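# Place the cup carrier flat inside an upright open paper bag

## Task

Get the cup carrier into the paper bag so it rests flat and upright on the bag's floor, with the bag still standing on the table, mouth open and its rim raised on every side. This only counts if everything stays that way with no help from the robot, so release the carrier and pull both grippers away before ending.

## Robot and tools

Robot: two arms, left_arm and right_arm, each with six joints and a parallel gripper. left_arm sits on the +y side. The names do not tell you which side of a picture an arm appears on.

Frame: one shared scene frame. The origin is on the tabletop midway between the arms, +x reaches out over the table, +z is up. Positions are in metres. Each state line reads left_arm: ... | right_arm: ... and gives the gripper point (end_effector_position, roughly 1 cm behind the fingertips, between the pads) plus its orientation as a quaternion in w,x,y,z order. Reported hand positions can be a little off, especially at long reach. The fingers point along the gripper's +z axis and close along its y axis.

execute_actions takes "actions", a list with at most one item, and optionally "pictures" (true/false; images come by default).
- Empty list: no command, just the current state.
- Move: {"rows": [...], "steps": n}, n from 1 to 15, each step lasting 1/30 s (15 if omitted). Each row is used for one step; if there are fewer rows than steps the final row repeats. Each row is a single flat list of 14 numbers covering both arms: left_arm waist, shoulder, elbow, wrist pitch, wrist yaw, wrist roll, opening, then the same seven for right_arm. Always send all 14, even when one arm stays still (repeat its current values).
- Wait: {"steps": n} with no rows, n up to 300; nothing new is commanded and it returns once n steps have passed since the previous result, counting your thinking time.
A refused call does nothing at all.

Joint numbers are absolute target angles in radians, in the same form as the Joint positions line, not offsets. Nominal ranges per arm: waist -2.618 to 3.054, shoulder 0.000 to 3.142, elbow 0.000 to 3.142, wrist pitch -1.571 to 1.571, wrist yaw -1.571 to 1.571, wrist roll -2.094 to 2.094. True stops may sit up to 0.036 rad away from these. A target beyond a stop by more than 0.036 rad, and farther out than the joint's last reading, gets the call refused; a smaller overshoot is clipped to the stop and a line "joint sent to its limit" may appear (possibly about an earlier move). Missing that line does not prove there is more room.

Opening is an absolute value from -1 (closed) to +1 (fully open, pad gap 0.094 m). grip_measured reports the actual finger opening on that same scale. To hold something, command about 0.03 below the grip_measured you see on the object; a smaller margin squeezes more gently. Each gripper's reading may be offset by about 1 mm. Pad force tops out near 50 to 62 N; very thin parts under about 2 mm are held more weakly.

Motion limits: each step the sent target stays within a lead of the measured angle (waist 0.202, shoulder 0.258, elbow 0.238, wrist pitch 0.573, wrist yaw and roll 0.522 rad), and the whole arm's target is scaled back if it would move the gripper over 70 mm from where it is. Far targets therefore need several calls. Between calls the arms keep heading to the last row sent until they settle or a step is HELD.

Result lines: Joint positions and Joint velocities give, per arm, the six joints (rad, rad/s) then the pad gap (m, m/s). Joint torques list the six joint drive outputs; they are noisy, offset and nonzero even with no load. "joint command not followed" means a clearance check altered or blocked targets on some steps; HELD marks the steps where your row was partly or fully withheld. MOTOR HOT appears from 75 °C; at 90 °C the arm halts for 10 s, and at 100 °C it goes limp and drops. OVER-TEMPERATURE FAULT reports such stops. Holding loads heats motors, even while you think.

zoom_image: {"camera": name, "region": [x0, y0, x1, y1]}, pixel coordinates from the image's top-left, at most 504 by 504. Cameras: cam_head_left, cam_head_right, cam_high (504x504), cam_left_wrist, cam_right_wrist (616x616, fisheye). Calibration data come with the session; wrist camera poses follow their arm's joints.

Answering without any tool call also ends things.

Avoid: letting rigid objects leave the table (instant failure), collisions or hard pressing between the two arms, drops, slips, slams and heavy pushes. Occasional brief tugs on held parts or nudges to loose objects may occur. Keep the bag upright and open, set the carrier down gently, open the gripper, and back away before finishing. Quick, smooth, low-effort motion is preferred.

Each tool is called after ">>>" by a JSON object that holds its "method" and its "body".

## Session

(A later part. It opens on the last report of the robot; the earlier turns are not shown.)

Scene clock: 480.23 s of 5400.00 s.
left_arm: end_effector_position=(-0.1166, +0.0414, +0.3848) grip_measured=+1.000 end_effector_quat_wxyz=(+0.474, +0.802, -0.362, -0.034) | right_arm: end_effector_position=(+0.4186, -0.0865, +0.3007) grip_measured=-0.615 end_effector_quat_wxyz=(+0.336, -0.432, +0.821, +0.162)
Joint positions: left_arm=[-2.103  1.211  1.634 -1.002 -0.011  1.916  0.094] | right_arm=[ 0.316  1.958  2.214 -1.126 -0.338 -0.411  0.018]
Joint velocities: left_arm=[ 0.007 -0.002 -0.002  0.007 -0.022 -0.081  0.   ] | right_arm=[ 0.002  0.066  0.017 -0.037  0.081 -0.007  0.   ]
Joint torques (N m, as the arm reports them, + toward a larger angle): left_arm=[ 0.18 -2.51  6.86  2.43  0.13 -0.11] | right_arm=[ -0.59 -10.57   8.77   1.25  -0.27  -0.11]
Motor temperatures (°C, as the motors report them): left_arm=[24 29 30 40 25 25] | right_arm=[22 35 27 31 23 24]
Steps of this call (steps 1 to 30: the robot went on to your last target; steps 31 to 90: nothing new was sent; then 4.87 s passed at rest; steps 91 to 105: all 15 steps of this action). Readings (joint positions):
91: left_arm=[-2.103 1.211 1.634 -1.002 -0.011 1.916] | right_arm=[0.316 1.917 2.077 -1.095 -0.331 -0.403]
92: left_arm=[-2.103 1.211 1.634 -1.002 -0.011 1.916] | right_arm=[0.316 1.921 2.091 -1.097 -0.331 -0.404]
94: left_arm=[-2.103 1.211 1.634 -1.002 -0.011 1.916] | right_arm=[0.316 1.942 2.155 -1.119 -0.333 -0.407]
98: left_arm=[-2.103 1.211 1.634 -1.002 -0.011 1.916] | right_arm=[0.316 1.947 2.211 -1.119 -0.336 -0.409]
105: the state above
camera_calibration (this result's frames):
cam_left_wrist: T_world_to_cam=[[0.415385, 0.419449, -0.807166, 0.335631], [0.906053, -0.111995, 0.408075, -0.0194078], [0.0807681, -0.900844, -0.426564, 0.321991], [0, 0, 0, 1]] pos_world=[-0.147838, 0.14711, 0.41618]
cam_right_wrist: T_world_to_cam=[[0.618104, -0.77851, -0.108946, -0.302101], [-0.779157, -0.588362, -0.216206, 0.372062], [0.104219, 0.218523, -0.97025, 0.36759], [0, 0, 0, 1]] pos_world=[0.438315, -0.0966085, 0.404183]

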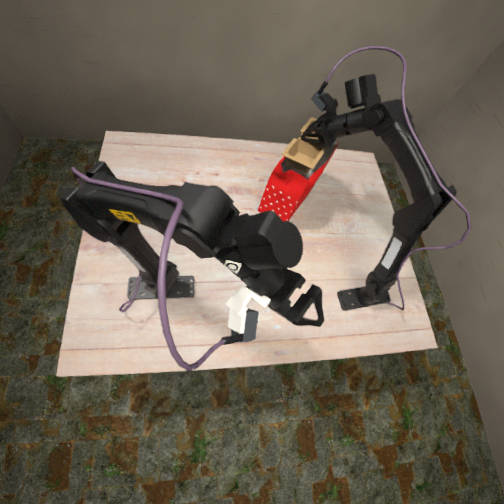

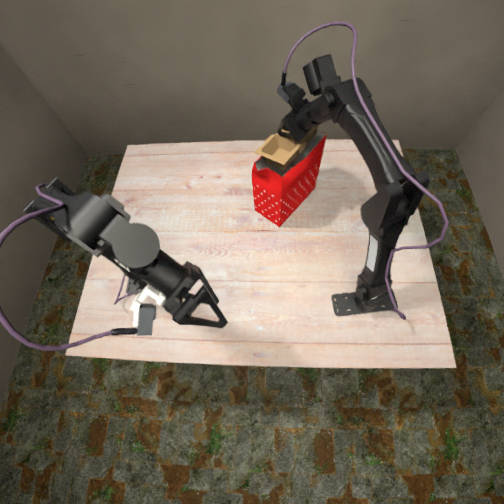

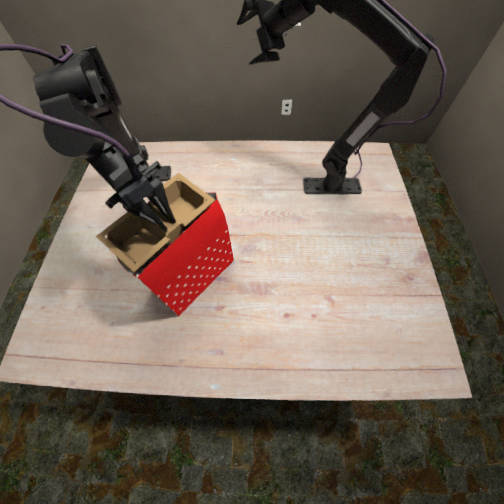

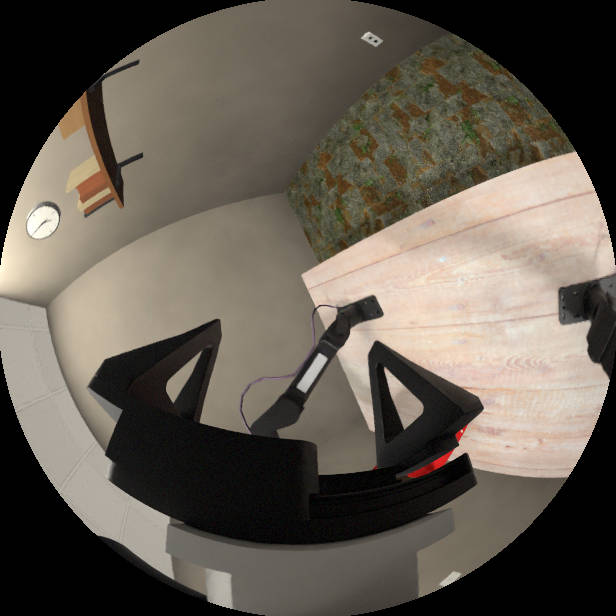

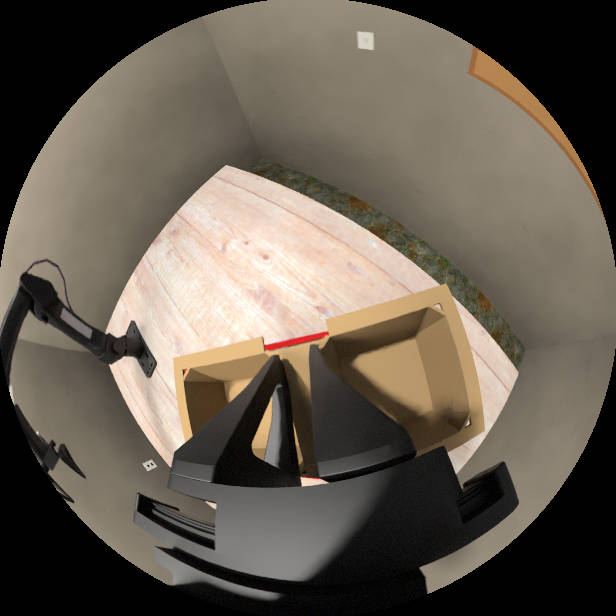

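>>> {"method": "execute_actions", "body": {"actions": [{"rows":[[-2.1,1.211,1.634,-1.0,0,1.9,1,0.31,1.94,2.2,-1.11,-0.35,-0.42,-1],[-2.1,1.211,1.634,-1.0,0,1.9,1,0.31,1.94,2.2,-1.11,-0.35,-0.42,-1],[-2.1,1.211,1.634,-1.0,0,1.9,1,0.31,1.94,2.2,-1.11,-0.35,-0.42,-1],[-2.1,1.211,1.634,-1.0,0,1.9,1,0.31,1.92,2.14,-1.07,-0.35,-0.42,-1],[-2.1,1.211,1.634,-1.0,0,1.9,1,0.31,1.92,2.14,-1.07,-0.35,-0.42,-1],[-2.1,1.211,1.634,-1.0,0,1.9,1,0.31,1.92,2.14,-1.07,-0.35,-0.42,-1],[-2.1,1.211,1.634,-1.0,0,1.9,1,0.31,1.905,2.08,-1.03,-0.35,-0.42,-1],[-2.1,1.211,1.634,-1.0,0,1.9,1,0.31,1.905,2.08,-1.03,-0.35,-0.42,-1],[-2.1,1.211,1.634,-1.0,0,1.9,1,0.31,1.905,2.08,-1.03,-0.35,-0.42,-1],[-2.1,1.211,1.634,-1.0,0,1.9,1,0.31,1.89,2.02,-0.99,-0.35,-0.42,-1]],"steps":15}]}}

Scene clock: 489.50 s of 5400.00 s.
left_arm: end_effector_position=(-0.1166, +0.0414, +0.3848) grip_measured=+1.000 end_effector_quat_wxyz=(+0.474, +0.802, -0.362, -0.034) | right_arm: end_effector_position=(+0.4173, -0.0863, +0.2711) grip_measured=-0.620 end_effector_quat_wxyz=(+0.326, -0.433, +0.824, +0.164)
Joint positions: left_arm=[-2.103  1.211  1.634 -1.002 -0.011  1.916  0.094] | right_arm=[ 0.316  1.915  2.038 -1.017 -0.342 -0.414  0.018]
Joint velocities: left_arm=[-0.007 -0.017  0.002 -0.081 -0.066  0.022  0.   ] | right_arm=[-0.007 -0.022 -0.007  0.183 -0.037 -0.022  0.   ]
Joint torques (N m, as the arm reports them, + toward a larger angle): left_arm=[ 0.16 -2.53  6.9   2.42  0.15 -0.1 ] | right_arm=[ -0.58 -12.52   5.29   1.22  -0.18  -0.08]
Motor temperatures (°C, as the motors report them): left_arm=[24 29 30 40 25 25] | right_arm=[22 35 28 30 23 24]
Steps of this call (steps 1 to 15: the robot went on to your last target; steps 16 to 90: nothing new was sent; then 5.77 s passed at rest; steps 91 to 105: all 15 steps of this action). Readings (joint positions):
91: left_arm=[-2.103 1.211 1.634 -1.002 -0.011 1.916] | right_arm=[0.316 1.961 2.214 -1.129 -0.338 -0.411]
92: left_arm=[-2.103 1.211 1.634 -1.002 -0.011 1.916] | right_arm=[0.316 1.961 2.214 -1.129 -0.338 -0.411]
94: left_arm=[-2.103 1.211 1.634 -1.002 -0.011 1.916] | right_arm=[0.316 1.955 2.200 -1.118 -0.338 -0.411]
98: left_arm=[-2.103 1.211 1.634 -1.002 -0.011 1.916] | right_arm=[0.316 1.930 2.126 -1.083 -0.338 -0.411]
105: the state above
camera_calibration (this result's frames):
cam_left_wrist: T_world_to_cam=[[0.415385, 0.419449, -0.807166, 0.335631], [0.906053, -0.111995, 0.408075, -0.0194078], [0.0807681, -0.900844, -0.426564, 0.321991], [0, 0, 0, 1]] pos_world=[-0.147838, 0.14711, 0.41618]
cam_right_wrist: T_world_to_cam=[[0.619611, -0.776372, -0.11545, -0.303059], [-0.780476, -0.593802, -0.195591, 0.359259], [0.0832969, 0.211297, -0.973866, 0.348118], [0, 0, 0, 1]] pos_world=[0.439175, -0.0955143, 0.3743]

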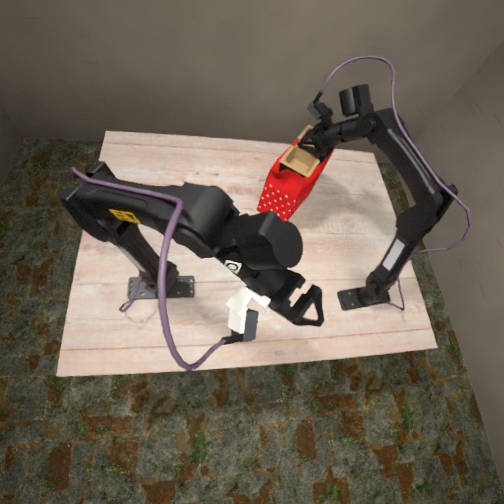

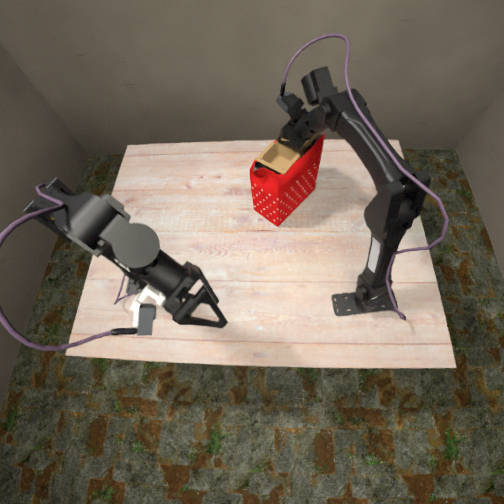

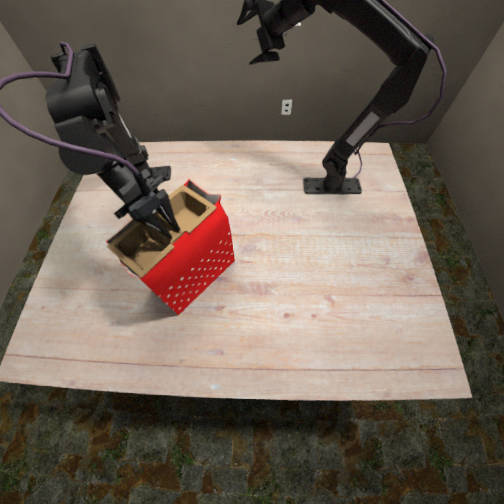

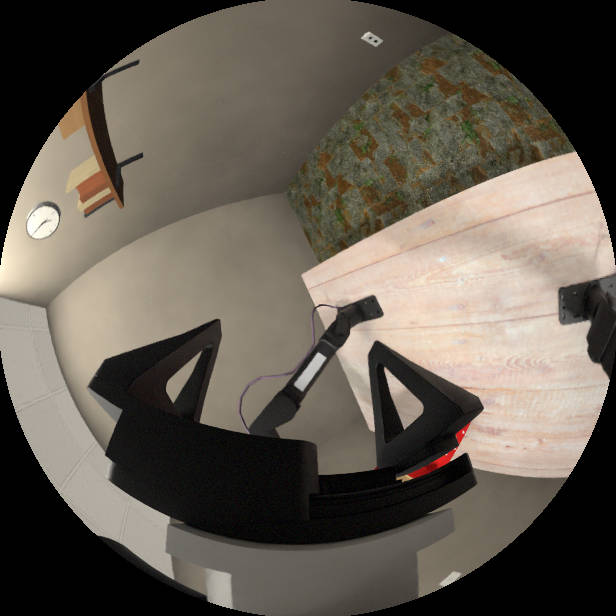

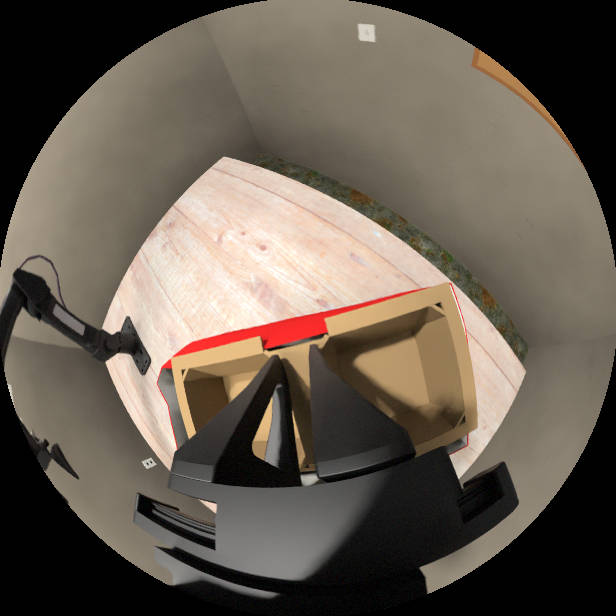

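>>> {"method": "execute_actions", "body": {"actions": [{"rows":[[-2.1,1.211,1.634,-1.0,0,1.9,1,0.31,1.92,2.12,-1.05,-0.35,-0.42,-1],[-2.1,1.211,1.634,-1.0,0,1.9,1,0.31,1.92,2.16,-1.08,-0.35,-0.42,-1],[-2.1,1.211,1.634,-1.0,0,1.9,1,0.32,1.92,2.18,-1.11,-0.35,-0.42,-1],[-2.1,1.211,1.634,-1.0,0,1.9,1,0.33,1.92,2.18,-1.12,-0.35,-0.42,-1],[-2.1,1.211,1.634,-1.0,0,1.9,1,0.33,1.91,2.18,-1.12,-0.35,-0.42,-1]],"steps":15}]}}

Scene clock: 494.67 s of 5400.00 s.
left_arm: end_effector_position=(-0.1166, +0.0414, +0.3848) grip_measured=+1.000 end_effector_quat_wxyz=(+0.474, +0.802, -0.362, -0.034) | right_arm: end_effector_position=(+0.4108, -0.0856, +0.2981) grip_measured=-0.620 end_effector_quat_wxyz=(+0.335, -0.436, +0.819, +0.165)
Joint positions: left_arm=[-2.103  1.211  1.634 -1.002 -0.011  1.916  0.094] | right_arm=[ 0.323  1.923  2.152 -1.103 -0.343 -0.414  0.018]
Joint velocities: left_arm=[-0.032  0.012 -0.002  0.007  0.022 -0.007  0.   ] | right_arm=[ 0.002 -0.007  0.012  0.022 -0.051  0.007 -0.   ]
Joint torques (N m, as the arm reports them, + toward a larger angle): left_arm=[ 0.16 -2.5   6.9   2.43  0.13 -0.1 ] | right_arm=[  0.59 -11.29   8.77   1.15  -0.21  -0.06]
Motor temperatures (°C, as the motors report them): left_arm=[24 29 30 40 25 25] | right_arm=[22 35 27 31 23 24]
Steps of this call (steps 1 to 15: the robot went on to your last target; steps 16 to 90: nothing new was sent; then 1.67 s passed at rest; steps 91 to 105: all 15 steps of this action). Readings (joint positions):
91: left_arm=[-2.103 1.211 1.634 -1.002 -0.011 1.916] | right_arm=[0.316 1.914 2.049 -1.017 -0.343 -0.414]
92: left_arm=[-2.103 1.211 1.634 -1.002 -0.011 1.916] | right_arm=[0.316 1.922 2.071 -1.033 -0.343 -0.414]
94: left_arm=[-2.103 1.211 1.634 -1.002 -0.011 1.916] | right_arm=[0.317 1.932 2.117 -1.057 -0.343 -0.414]
98: left_arm=[-2.103 1.211 1.634 -1.002 -0.011 1.916] | right_arm=[0.321 1.924 2.150 -1.080 -0.343 -0.414]
105: the state above
camera_calibration (this result's frames):
cam_left_wrist: T_world_to_cam=[[0.415385, 0.419449, -0.807166, 0.335631], [0.906053, -0.111995, 0.408075, -0.0194078], [0.0807681, -0.900844, -0.426564, 0.321991], [0, 0, 0, 1]] pos_world=[-0.147838, 0.14711, 0.41618]
cam_right_wrist: T_world_to_cam=[[0.627226, -0.770815, -0.111497, -0.299192], [-0.772496, -0.597481, -0.215098, 0.362015], [0.0991835, 0.221047, -0.970207, 0.367997], [0, 0, 0, 1]] pos_world=[0.430817, -0.095669, 0.401543]

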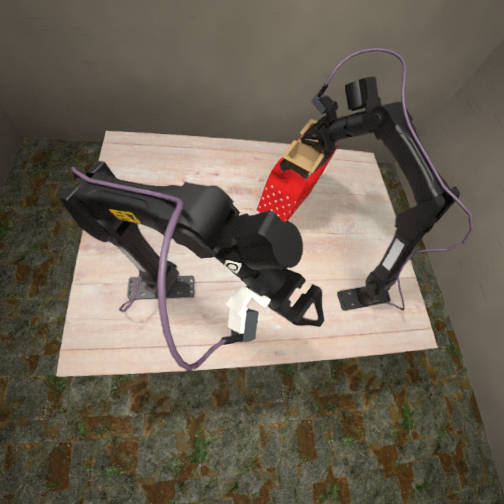

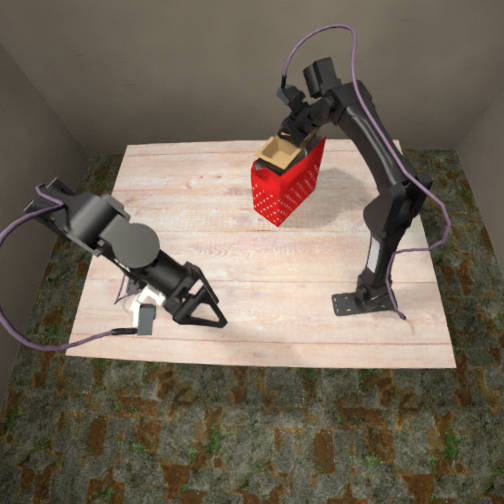

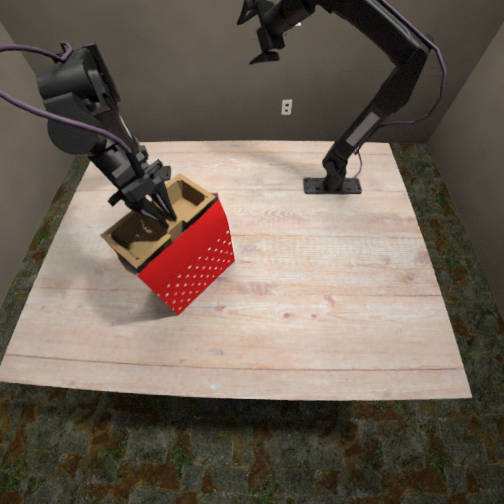

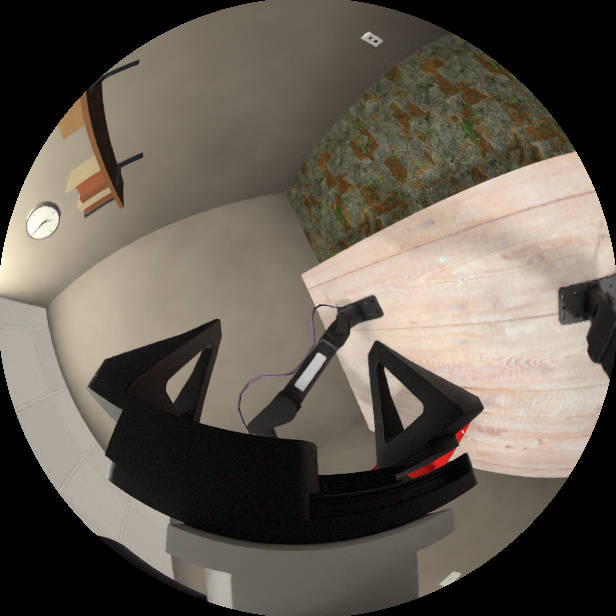

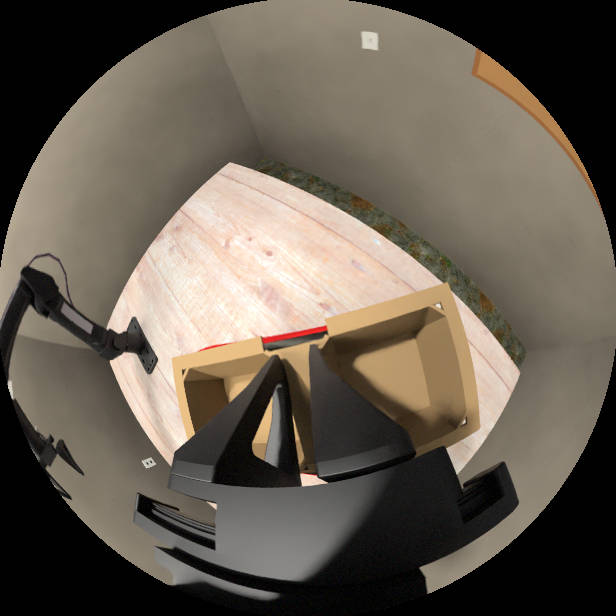

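>>> {"method": "execute_actions", "body": {"actions": [{"rows":[[-2.1,1.211,1.634,-1.0,0,1.9,1,0.325,1.89,2.16,-1.11,-0.35,-0.42,-1],[-2.1,1.211,1.634,-1.0,0,1.9,1,0.325,1.89,2.16,-1.11,-0.35,-0.42,-1],[-2.1,1.211,1.634,-1.0,0,1.9,1,0.325,1.89,2.16,-1.11,-0.35,-0.42,-1],[-2.1,1.211,1.634,-1.0,0,1.9,1,0.325,1.885,2.11,-1.07,-0.35,-0.42,-1],[-2.1,1.211,1.634,-1.0,0,1.9,1,0.325,1.885,2.11,-1.07,-0.35,-0.42,-1],[-2.1,1.211,1.634,-1.0,0,1.9,1,0.325,1.885,2.11,-1.07,-0.35,-0.42,-1],[-2.1,1.211,1.634,-1.0,0,1.9,1,0.325,1.87,2.05,-1.02,-0.35,-0.42,-1],[-2.1,1.211,1.634,-1.0,0,1.9,1,0.325,1.87,2.05,-1.02,-0.35,-0.42,-1],[-2.1,1.211,1.634,-1.0,0,1.9,1,0.325,1.87,2.05,-1.02,-0.35,-0.42,-1],[-2.1,1.211,1.634,-1.0,0,1.9,1,0.325,1.855,1.99,-0.98,-0.35,-0.42,-1]],"steps":15}]}}

Scene clock: 509.53 s of 5400.00 s.
left_arm: end_effector_position=(-0.1166, +0.0414, +0.3848) grip_measured=+1.000 end_effector_quat_wxyz=(+0.474, +0.802, -0.362, -0.034) | right_arm: end_effector_position=(+0.4058, -0.0879, +0.2728) grip_measured=-0.620 end_effector_quat_wxyz=(+0.321, -0.436, +0.824, +0.166)
Joint positions: left_arm=[-2.103  1.211  1.634 -1.002 -0.011  1.916  0.094] | right_arm=[ 0.323  1.878  1.999 -1.023 -0.343 -0.414  0.018]
Joint velocities: left_arm=[-0.017  0.007  0.002 -0.007 -0.022 -0.066  0.   ] | right_arm=[ 0.007  0.012 -0.051  0.051 -0.051  0.037  0.   ]
Joint torques (N m, as the arm reports them, + toward a larger angle): left_arm=[ 0.13 -2.49  6.9   2.43  0.14 -0.09] | right_arm=[  0.12 -12.33   6.2    1.49  -0.2   -0.07]
Motor temperatures (°C, as the motors report them): left_arm=[24 29 30 40 25 25] | right_arm=[22 35 28 30 23 24]
Steps of this call (steps 1 to 15: the robot went on to your last target; steps 16 to 90: nothing new was sent; then 11.37 s passed at rest; steps 91 to 105: all 15 steps of this action). Readings (joint positions):
91: left_arm=[-2.103 1.211 1.634 -1.002 -0.011 1.916] | right_arm=[0.323 1.922 2.152 -1.109 -0.343 -0.414]
92: left_arm=[-2.103 1.211 1.634 -1.002 -0.011 1.916] | right_arm=[0.323 1.921 2.152 -1.109 -0.343 -0.414]
94: left_arm=[-2.103 1.211 1.634 -1.002 -0.011 1.916] | right_arm=[0.323 1.916 2.146 -1.103 -0.343 -0.414]
98: left_arm=[-2.103 1.211 1.634 -1.002 -0.011 1.916] | right_arm=[0.323 1.894 2.095 -1.072 -0.343 -0.414]
105: the state above
camera_calibration (this result's frames):
cam_left_wrist: T_world_to_cam=[[0.415385, 0.419449, -0.807166, 0.335631], [0.906053, -0.111995, 0.408075, -0.0194078], [0.0807681, -0.900844, -0.426564, 0.321991], [0, 0, 0, 1]] pos_world=[-0.147838, 0.14711, 0.41618]
cam_right_wrist: T_world_to_cam=[[0.624461, -0.772016, -0.118494, -0.297712], [-0.777527, -0.600038, -0.188166, 0.345834], [0.0741666, 0.209634, -0.974963, 0.354915], [0, 0, 0, 1]] pos_world=[0.428482, -0.096727, 0.375826]

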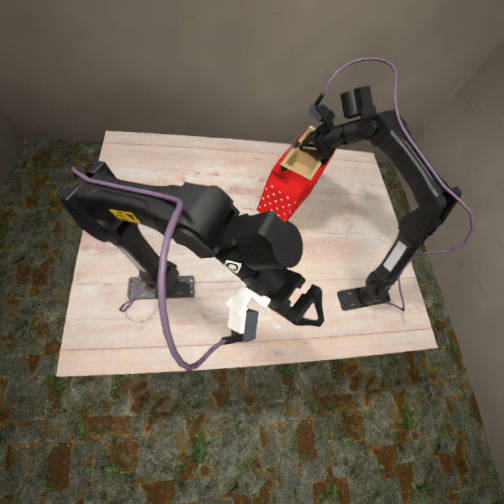

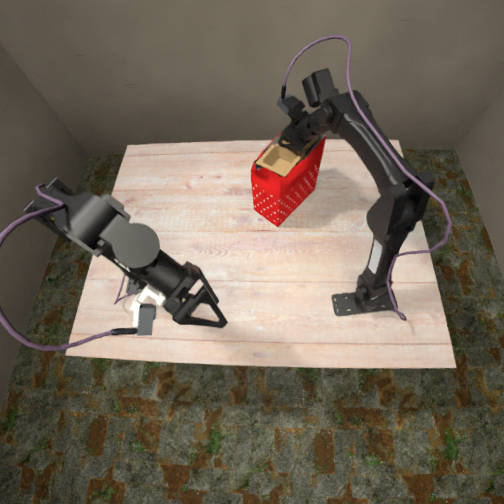

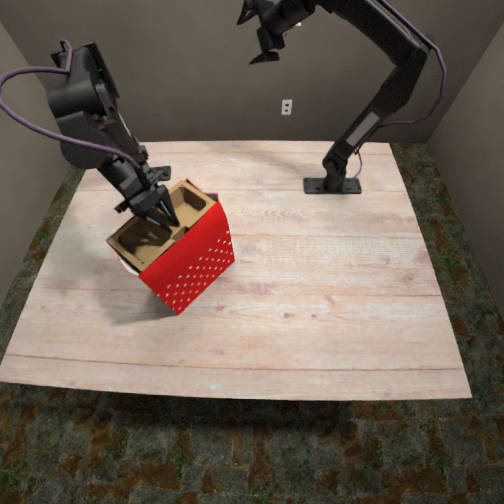

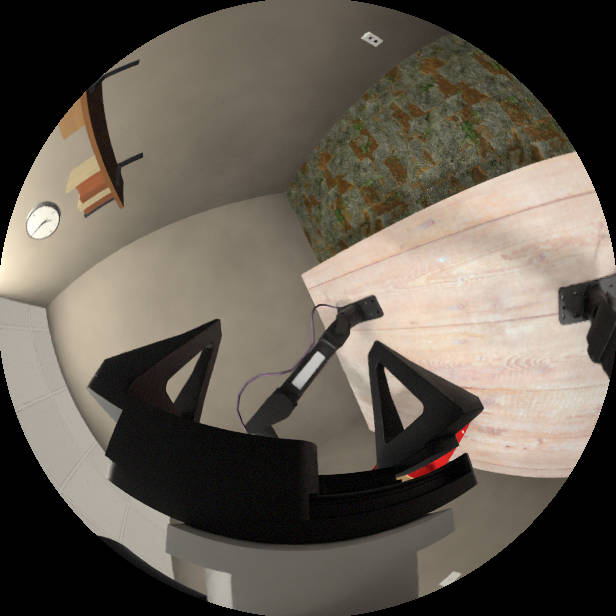

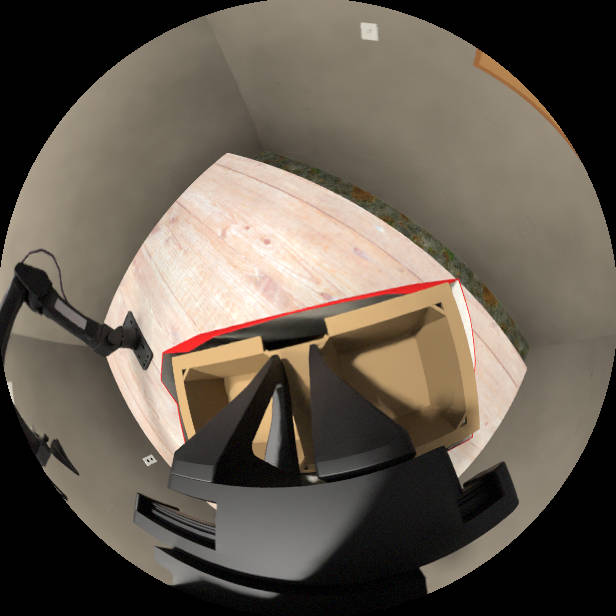

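>>> {"method": "zoom_image", "body": {"camera": "cam_head_right", "region": [230,90,360,220]}}

>>> {"method": "zoom_image", "body": {"camera": "cam_high", "region": [80,150,260,330]}}

Region (230, 90, 360, 220) of cam_head_right's 504x504 image, scaled by 3.877, with more detail than that image has.

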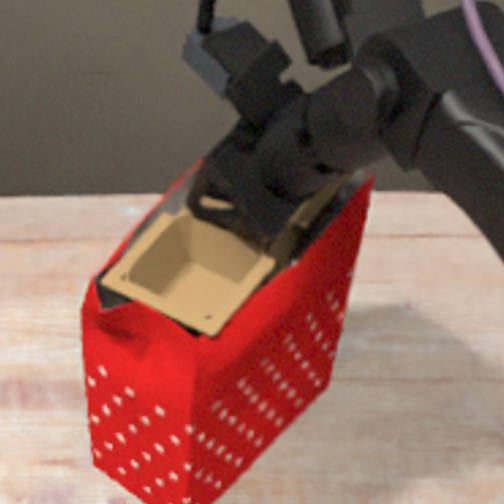

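Region (80, 150, 260, 330) of cam_high's 504x504 image, scaled by 2.800, with more detail than that image has.

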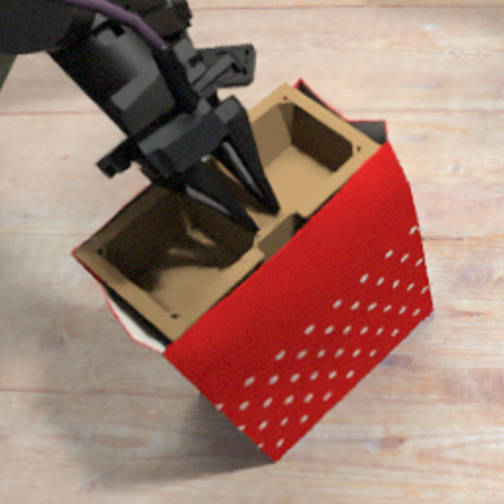

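>>> {"method": "execute_actions", "body": {"actions": [{"rows":[[-2.1,1.211,1.634,-1.0,0,1.9,1,0.325,1.88,2.08,-1.04,-0.35,-0.42,-1],[-2.1,1.211,1.634,-1.0,0,1.9,1,0.325,1.89,2.12,-1.07,-0.35,-0.42,-1],[-2.1,1.211,1.634,-1.0,0,1.9,1,0.325,1.89,2.14,-1.09,-0.35,-0.42,-1],[-2.1,1.211,1.634,-1.0,0,1.9,1,0.325,1.89,2.14,-1.09,-0.35,-0.42,-1],[-2.1,1.211,1.634,-1.0,0,1.9,1,0.31,1.89,2.14,-1.09,-0.35,-0.42,-1],[-2.1,1.211,1.634,-1.0,0,1.9,1,0.295,1.89,2.14,-1.09,-0.35,-0.42,-1],[-2.1,1.211,1.634,-1.0,0,1.9,1,0.295,1.89,2.14,-1.09,-0.35,-0.42,-1],[-2.1,1.211,1.634,-1.0,0,1.9,1,0.295,1.89,2.14,-1.09,-0.35,-0.42,-1],[-2.1,1.211,1.634,-1.0,0,1.9,1,0.3,1.875,2.07,-1.03,-0.35,-0.42,-1],[-2.1,1.211,1.634,-1.0,0,1.9,1,0.3,1.875,2.07,-1.03,-0.35,-0.42,-1],[-2.1,1.211,1.634,-1.0,0,1.9,1,0.3,1.875,2.07,-1.03,-0.35,-0.42,-1],[-2.1,1.211,1.634,-1.0,0,1.9,1,0.3,1.86,1.99,-0.97,-0.35,-0.42,-1]],"steps":15}], "pictures": false}}

>>> {"method": "execute_actions", "body": {"actions": [{"steps":20}]}}

>>> {"method": "zoom_image", "body": {"camera": "cam_head_right", "region": [230,90,360,220]}}

>>> {"method": "zoom_image", "body": {"camera": "cam_high", "region": [80,150,260,330]}}

Scene clock: 524.90 s of 5400.00 s.
left_arm: end_effector_position=(-0.1166, +0.0414, +0.3848) grip_measured=+1.000 end_effector_quat_wxyz=(+0.474, +0.802, -0.362, -0.034) | right_arm: end_effector_position=(+0.4139, -0.0946, +0.2797) grip_measured=-0.620 end_effector_quat_wxyz=(+0.334, -0.428, +0.824, +0.162)
Joint positions: left_arm=[-2.103  1.211  1.634 -1.002 -0.011  1.916  0.094] | right_arm=[ 0.303  1.879  2.015 -1.013 -0.344 -0.414  0.018]
Joint velocities: left_arm=[ 0.017  0.012  0.007 -0.022 -0.007  0.066  0.   ] | right_arm=[ 0.002  0.002 -0.325  0.095  0.022  0.022 -0.   ]
Joint torques (N m, as the arm reports them, + toward a larger angle): left_arm=[ 0.16 -2.5   6.91  2.43  0.13 -0.1 ] | right_arm=[ -0.35 -11.66   6.41   1.63  -0.22  -0.08]
Motor temperatures (°C, as the motors report them): left_arm=[24 29 30 40 25 25] | right_arm=[22 36 28 31 23 24]
Steps of this call (steps 1 to 30: the robot went on to your last target; steps 31 to 90: nothing new was sent; then 11.87 s passed at rest; steps 91 to 105: all 15 steps of this action). Readings (joint positions):
91: left_arm=[-2.103 1.211 1.634 -1.002 -0.011 1.916] | right_arm=[0.323 1.880 2.008 -1.010 -0.343 -0.414]
92: left_arm=[-2.103 1.211 1.634 -1.002 -0.011 1.916] | right_arm=[0.323 1.888 2.030 -1.026 -0.343 -0.414]
94: left_arm=[-2.103 1.211 1.634 -1.002 -0.011 1.916] | right_arm=[0.323 1.899 2.076 -1.046 -0.343 -0.414]
98: left_arm=[-2.103 1.211 1.634 -1.002 -0.011 1.916] | right_arm=[0.312 1.898 2.112 -1.055 -0.344 -0.414]
105: the state above

Scene clock: 525.57 s of 5400.00 s.
left_arm: end_effector_position=(-0.1166, +0.0414, +0.3848) grip_measured=+1.000 end_effector_quat_wxyz=(+0.474, +0.802, -0.362, -0.034) | right_arm: end_effector_position=(+0.4160, -0.0936, +0.2760) grip_measured=-0.620 end_effector_quat_wxyz=(+0.336, -0.428, +0.823, +0.162)
Joint positions: left_arm=[-2.103  1.211  1.634 -1.002 -0.011  1.916  0.094] | right_arm=[ 0.303  1.879  1.997 -0.992 -0.344 -0.414  0.018]
Joint velocities: left_arm=[-0.027 -0.012  0.007 -0.066  0.022 -0.081  0.   ] | right_arm=[-0.002  0.002 -0.007 -0.066  0.022 -0.022  0.001]
Joint torques (N m, as the arm reports them, + toward a larger angle): left_arm=[ 0.15 -2.54  6.89  2.42  0.13 -0.11] | right_arm=[ -0.46 -11.63   6.4    1.48  -0.2   -0.08]
Motor temperatures (°C, as the motors report them): left_arm=[24 29 30 40 25 25] | right_arm=[22 36 28 31 23 24]
Steps of this call (steps 1 to 20: the robot went on to your last target). Readings (joint positions):
1: left_arm=[-2.103 1.211 1.634 -1.002 -0.011 1.916] | right_arm=[0.303 1.879 2.005 -1.011 -0.344 -0.414]
2: left_arm=[-2.103 1.211 1.634 -1.002 -0.011 1.916] | right_arm=[0.303 1.879 1.999 -1.011 -0.344 -0.414]
4: left_arm=[-2.103 1.211 1.634 -1.002 -0.011 1.916] | right_arm=[0.303 1.879 1.997 -1.009 -0.344 -0.414]
8: left_arm=[-2.103 1.211 1.634 -1.002 -0.011 1.916] | right_arm=[0.303 1.879 1.997 -0.997 -0.344 -0.414]
20: the state above
camera_calibration (this result's frames):
cam_left_wrist: T_world_to_cam=[[0.415385, 0.419449, -0.807166, 0.335631], [0.906053, -0.111995, 0.408075, -0.0194078], [0.0807681, -0.900844, -0.426564, 0.321991], [0, 0, 0, 1]] pos_world=[-0.147838, 0.14711, 0.41618]
cam_right_wrist: T_world_to_cam=[[0.612449, -0.78242, -0.112808, -0.305662], [-0.783877, -0.582646, -0.214619, 0.36249], [0.102195, 0.219871, -0.970161, 0.346439], [0, 0, 0, 1]] pos_world=[0.435946, -0.104125, 0.379418]

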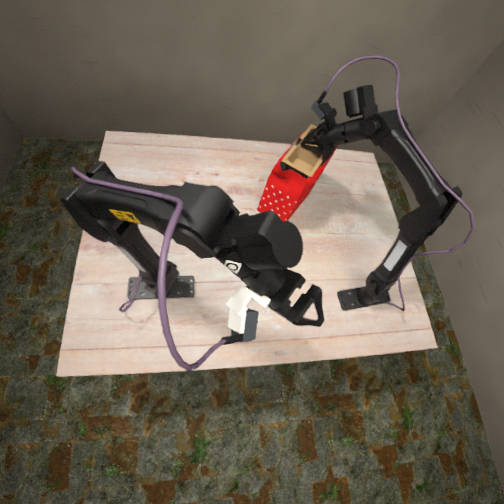

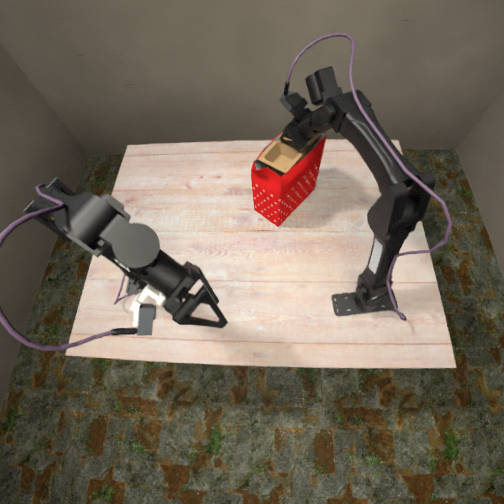

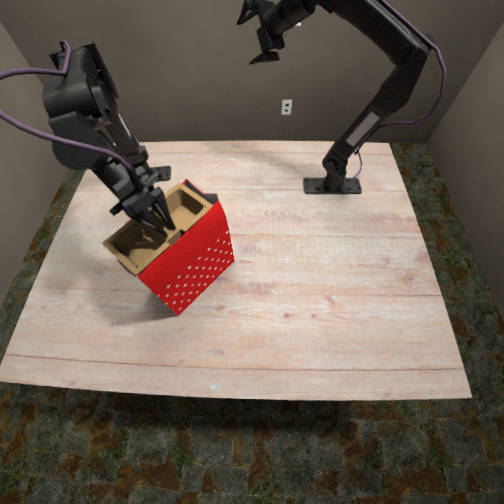

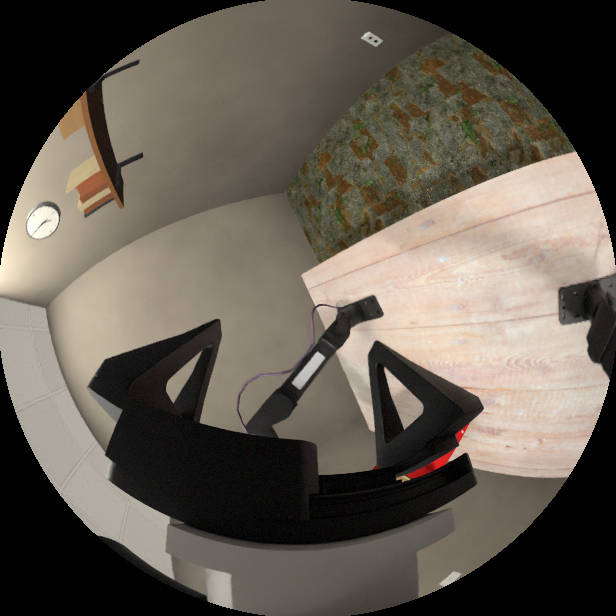

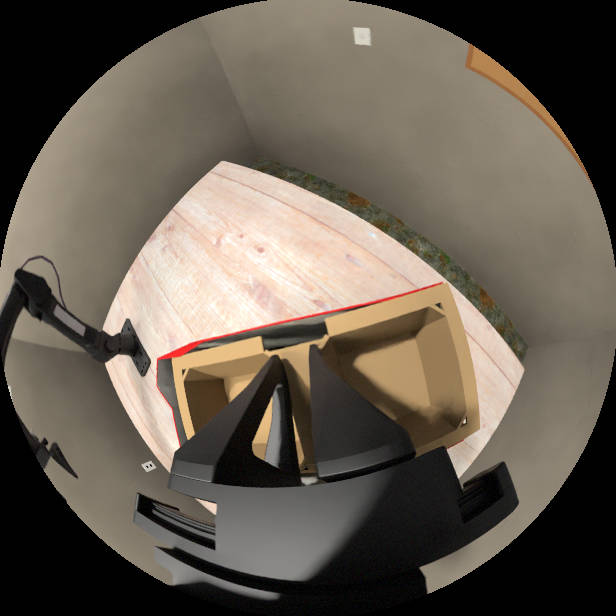

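Region (230, 90, 360, 220) of cam_head_right's 504x504 image, scaled by 3.877, with more detail than that image has.

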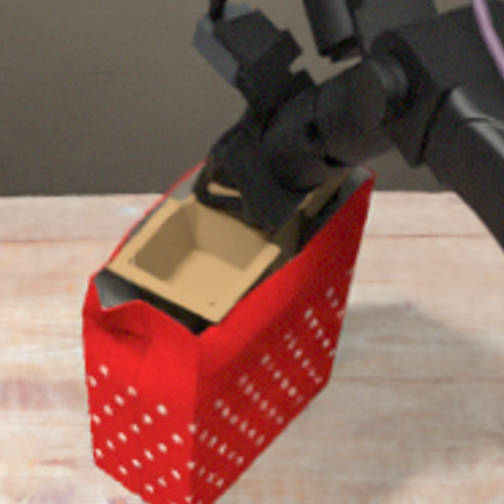

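Region (80, 150, 260, 330) of cam_high's 504x504 image, scaled by 2.800, with more detail than that image has.

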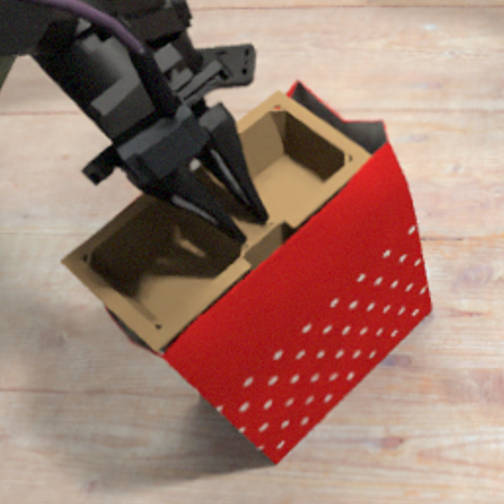

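>>> {"method": "execute_actions", "body": {"actions": [{"rows":[[-2.1,1.211,1.634,-1.0,0,1.9,1,0.305,1.87,2.07,-1.03,-0.35,-0.42,-1],[-2.1,1.211,1.634,-1.0,0,1.9,1,0.315,1.875,2.14,-1.09,-0.35,-0.42,-1]],"steps":15}]}}

Scene clock: 537.63 s of 5400.00 s.
left_arm: end_effector_position=(-0.1166, +0.0414, +0.3848) grip_measured=+1.000 end_effector_quat_wxyz=(+0.474, +0.802, -0.362, -0.034) | right_arm: end_effector_position=(+0.4108, -0.0938, +0.3065) grip_measured=-0.620 end_effector_quat_wxyz=(+0.350, -0.430, +0.816, +0.162)
Joint positions: left_arm=[-2.103  1.211  1.634 -1.002 -0.011  1.916  0.094] | right_arm=[ 0.307  1.884  2.114 -1.074 -0.344 -0.414  0.018]
Joint velocities: left_arm=[-0.002 -0.002 -0.002  0.007  0.037 -0.022  0.   ] | right_arm=[-0.007 -0.007  0.002 -0.066  0.022  0.022 -0.   ]
Joint torques (N m, as the arm reports them, + toward a larger angle): left_arm=[ 0.13 -2.53  6.9   2.42  0.13 -0.1 ] | right_arm=[  0.6  -10.7    8.88   1.18  -0.22  -0.08]
Motor temperatures (°C, as the motors report them): left_arm=[24 29 30 40 25 25] | right_arm=[22 36 27 31 23 24]
Steps of this call (steps 1 to 15: the robot went on to your last target; steps 16 to 90: nothing new was sent; then 8.57 s passed at rest; steps 91 to 105: all 15 steps of this action). Readings (joint positions):
91: left_arm=[-2.103 1.211 1.634 -1.002 -0.011 1.916] | right_arm=[0.303 1.880 2.004 -0.999 -0.344 -0.414]
92: left_arm=[-2.103 1.211 1.634 -1.002 -0.011 1.916] | right_arm=[0.303 1.886 2.029 -1.023 -0.344 -0.414]
94: left_arm=[-2.103 1.211 1.634 -1.002 -0.011 1.916] | right_arm=[0.305 1.893 2.076 -1.045 -0.344 -0.414]
98: left_arm=[-2.103 1.211 1.634 -1.002 -0.011 1.916] | right_arm=[0.307 1.884 2.113 -1.054 -0.344 -0.414]
105: the state above
camera_calibration (this result's frames):
cam_left_wrist: T_world_to_cam=[[0.415385, 0.419449, -0.807166, 0.335631], [0.906053, -0.111995, 0.408075, -0.0194078], [0.0807681, -0.900844, -0.426564, 0.321991], [0, 0, 0, 1]] pos_world=[-0.147838, 0.14711, 0.41618]
cam_right_wrist: T_world_to_cam=[[0.61865, -0.778623, -0.10497, -0.303759], [-0.775002, -0.582841, -0.24427, 0.370282], [0.129014, 0.23247, -0.964009, 0.364882], [0, 0, 0, 1]] pos_world=[0.427815, -0.105522, 0.410312]

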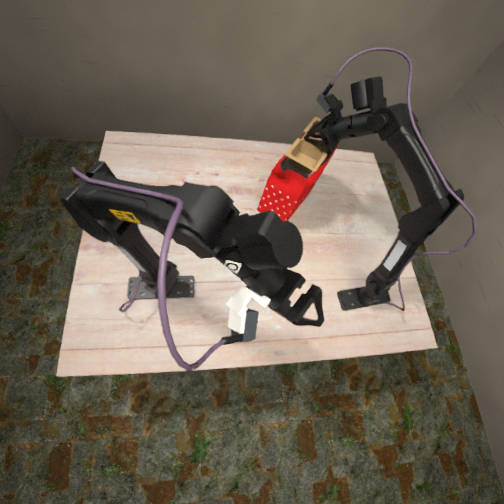

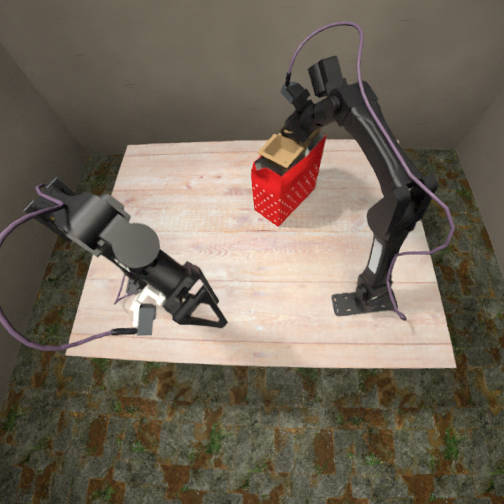

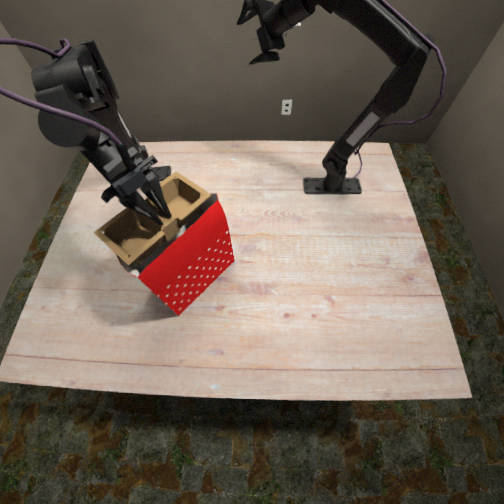

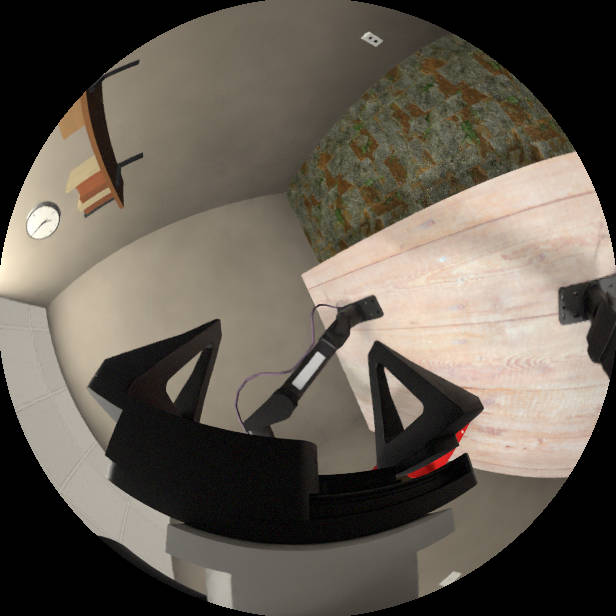

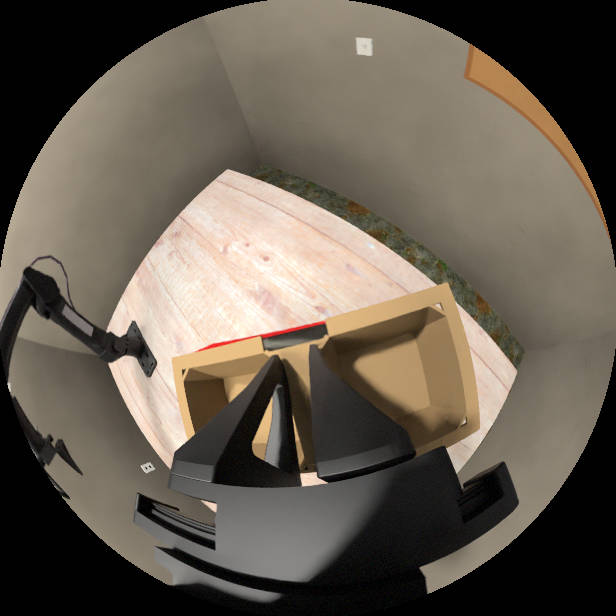

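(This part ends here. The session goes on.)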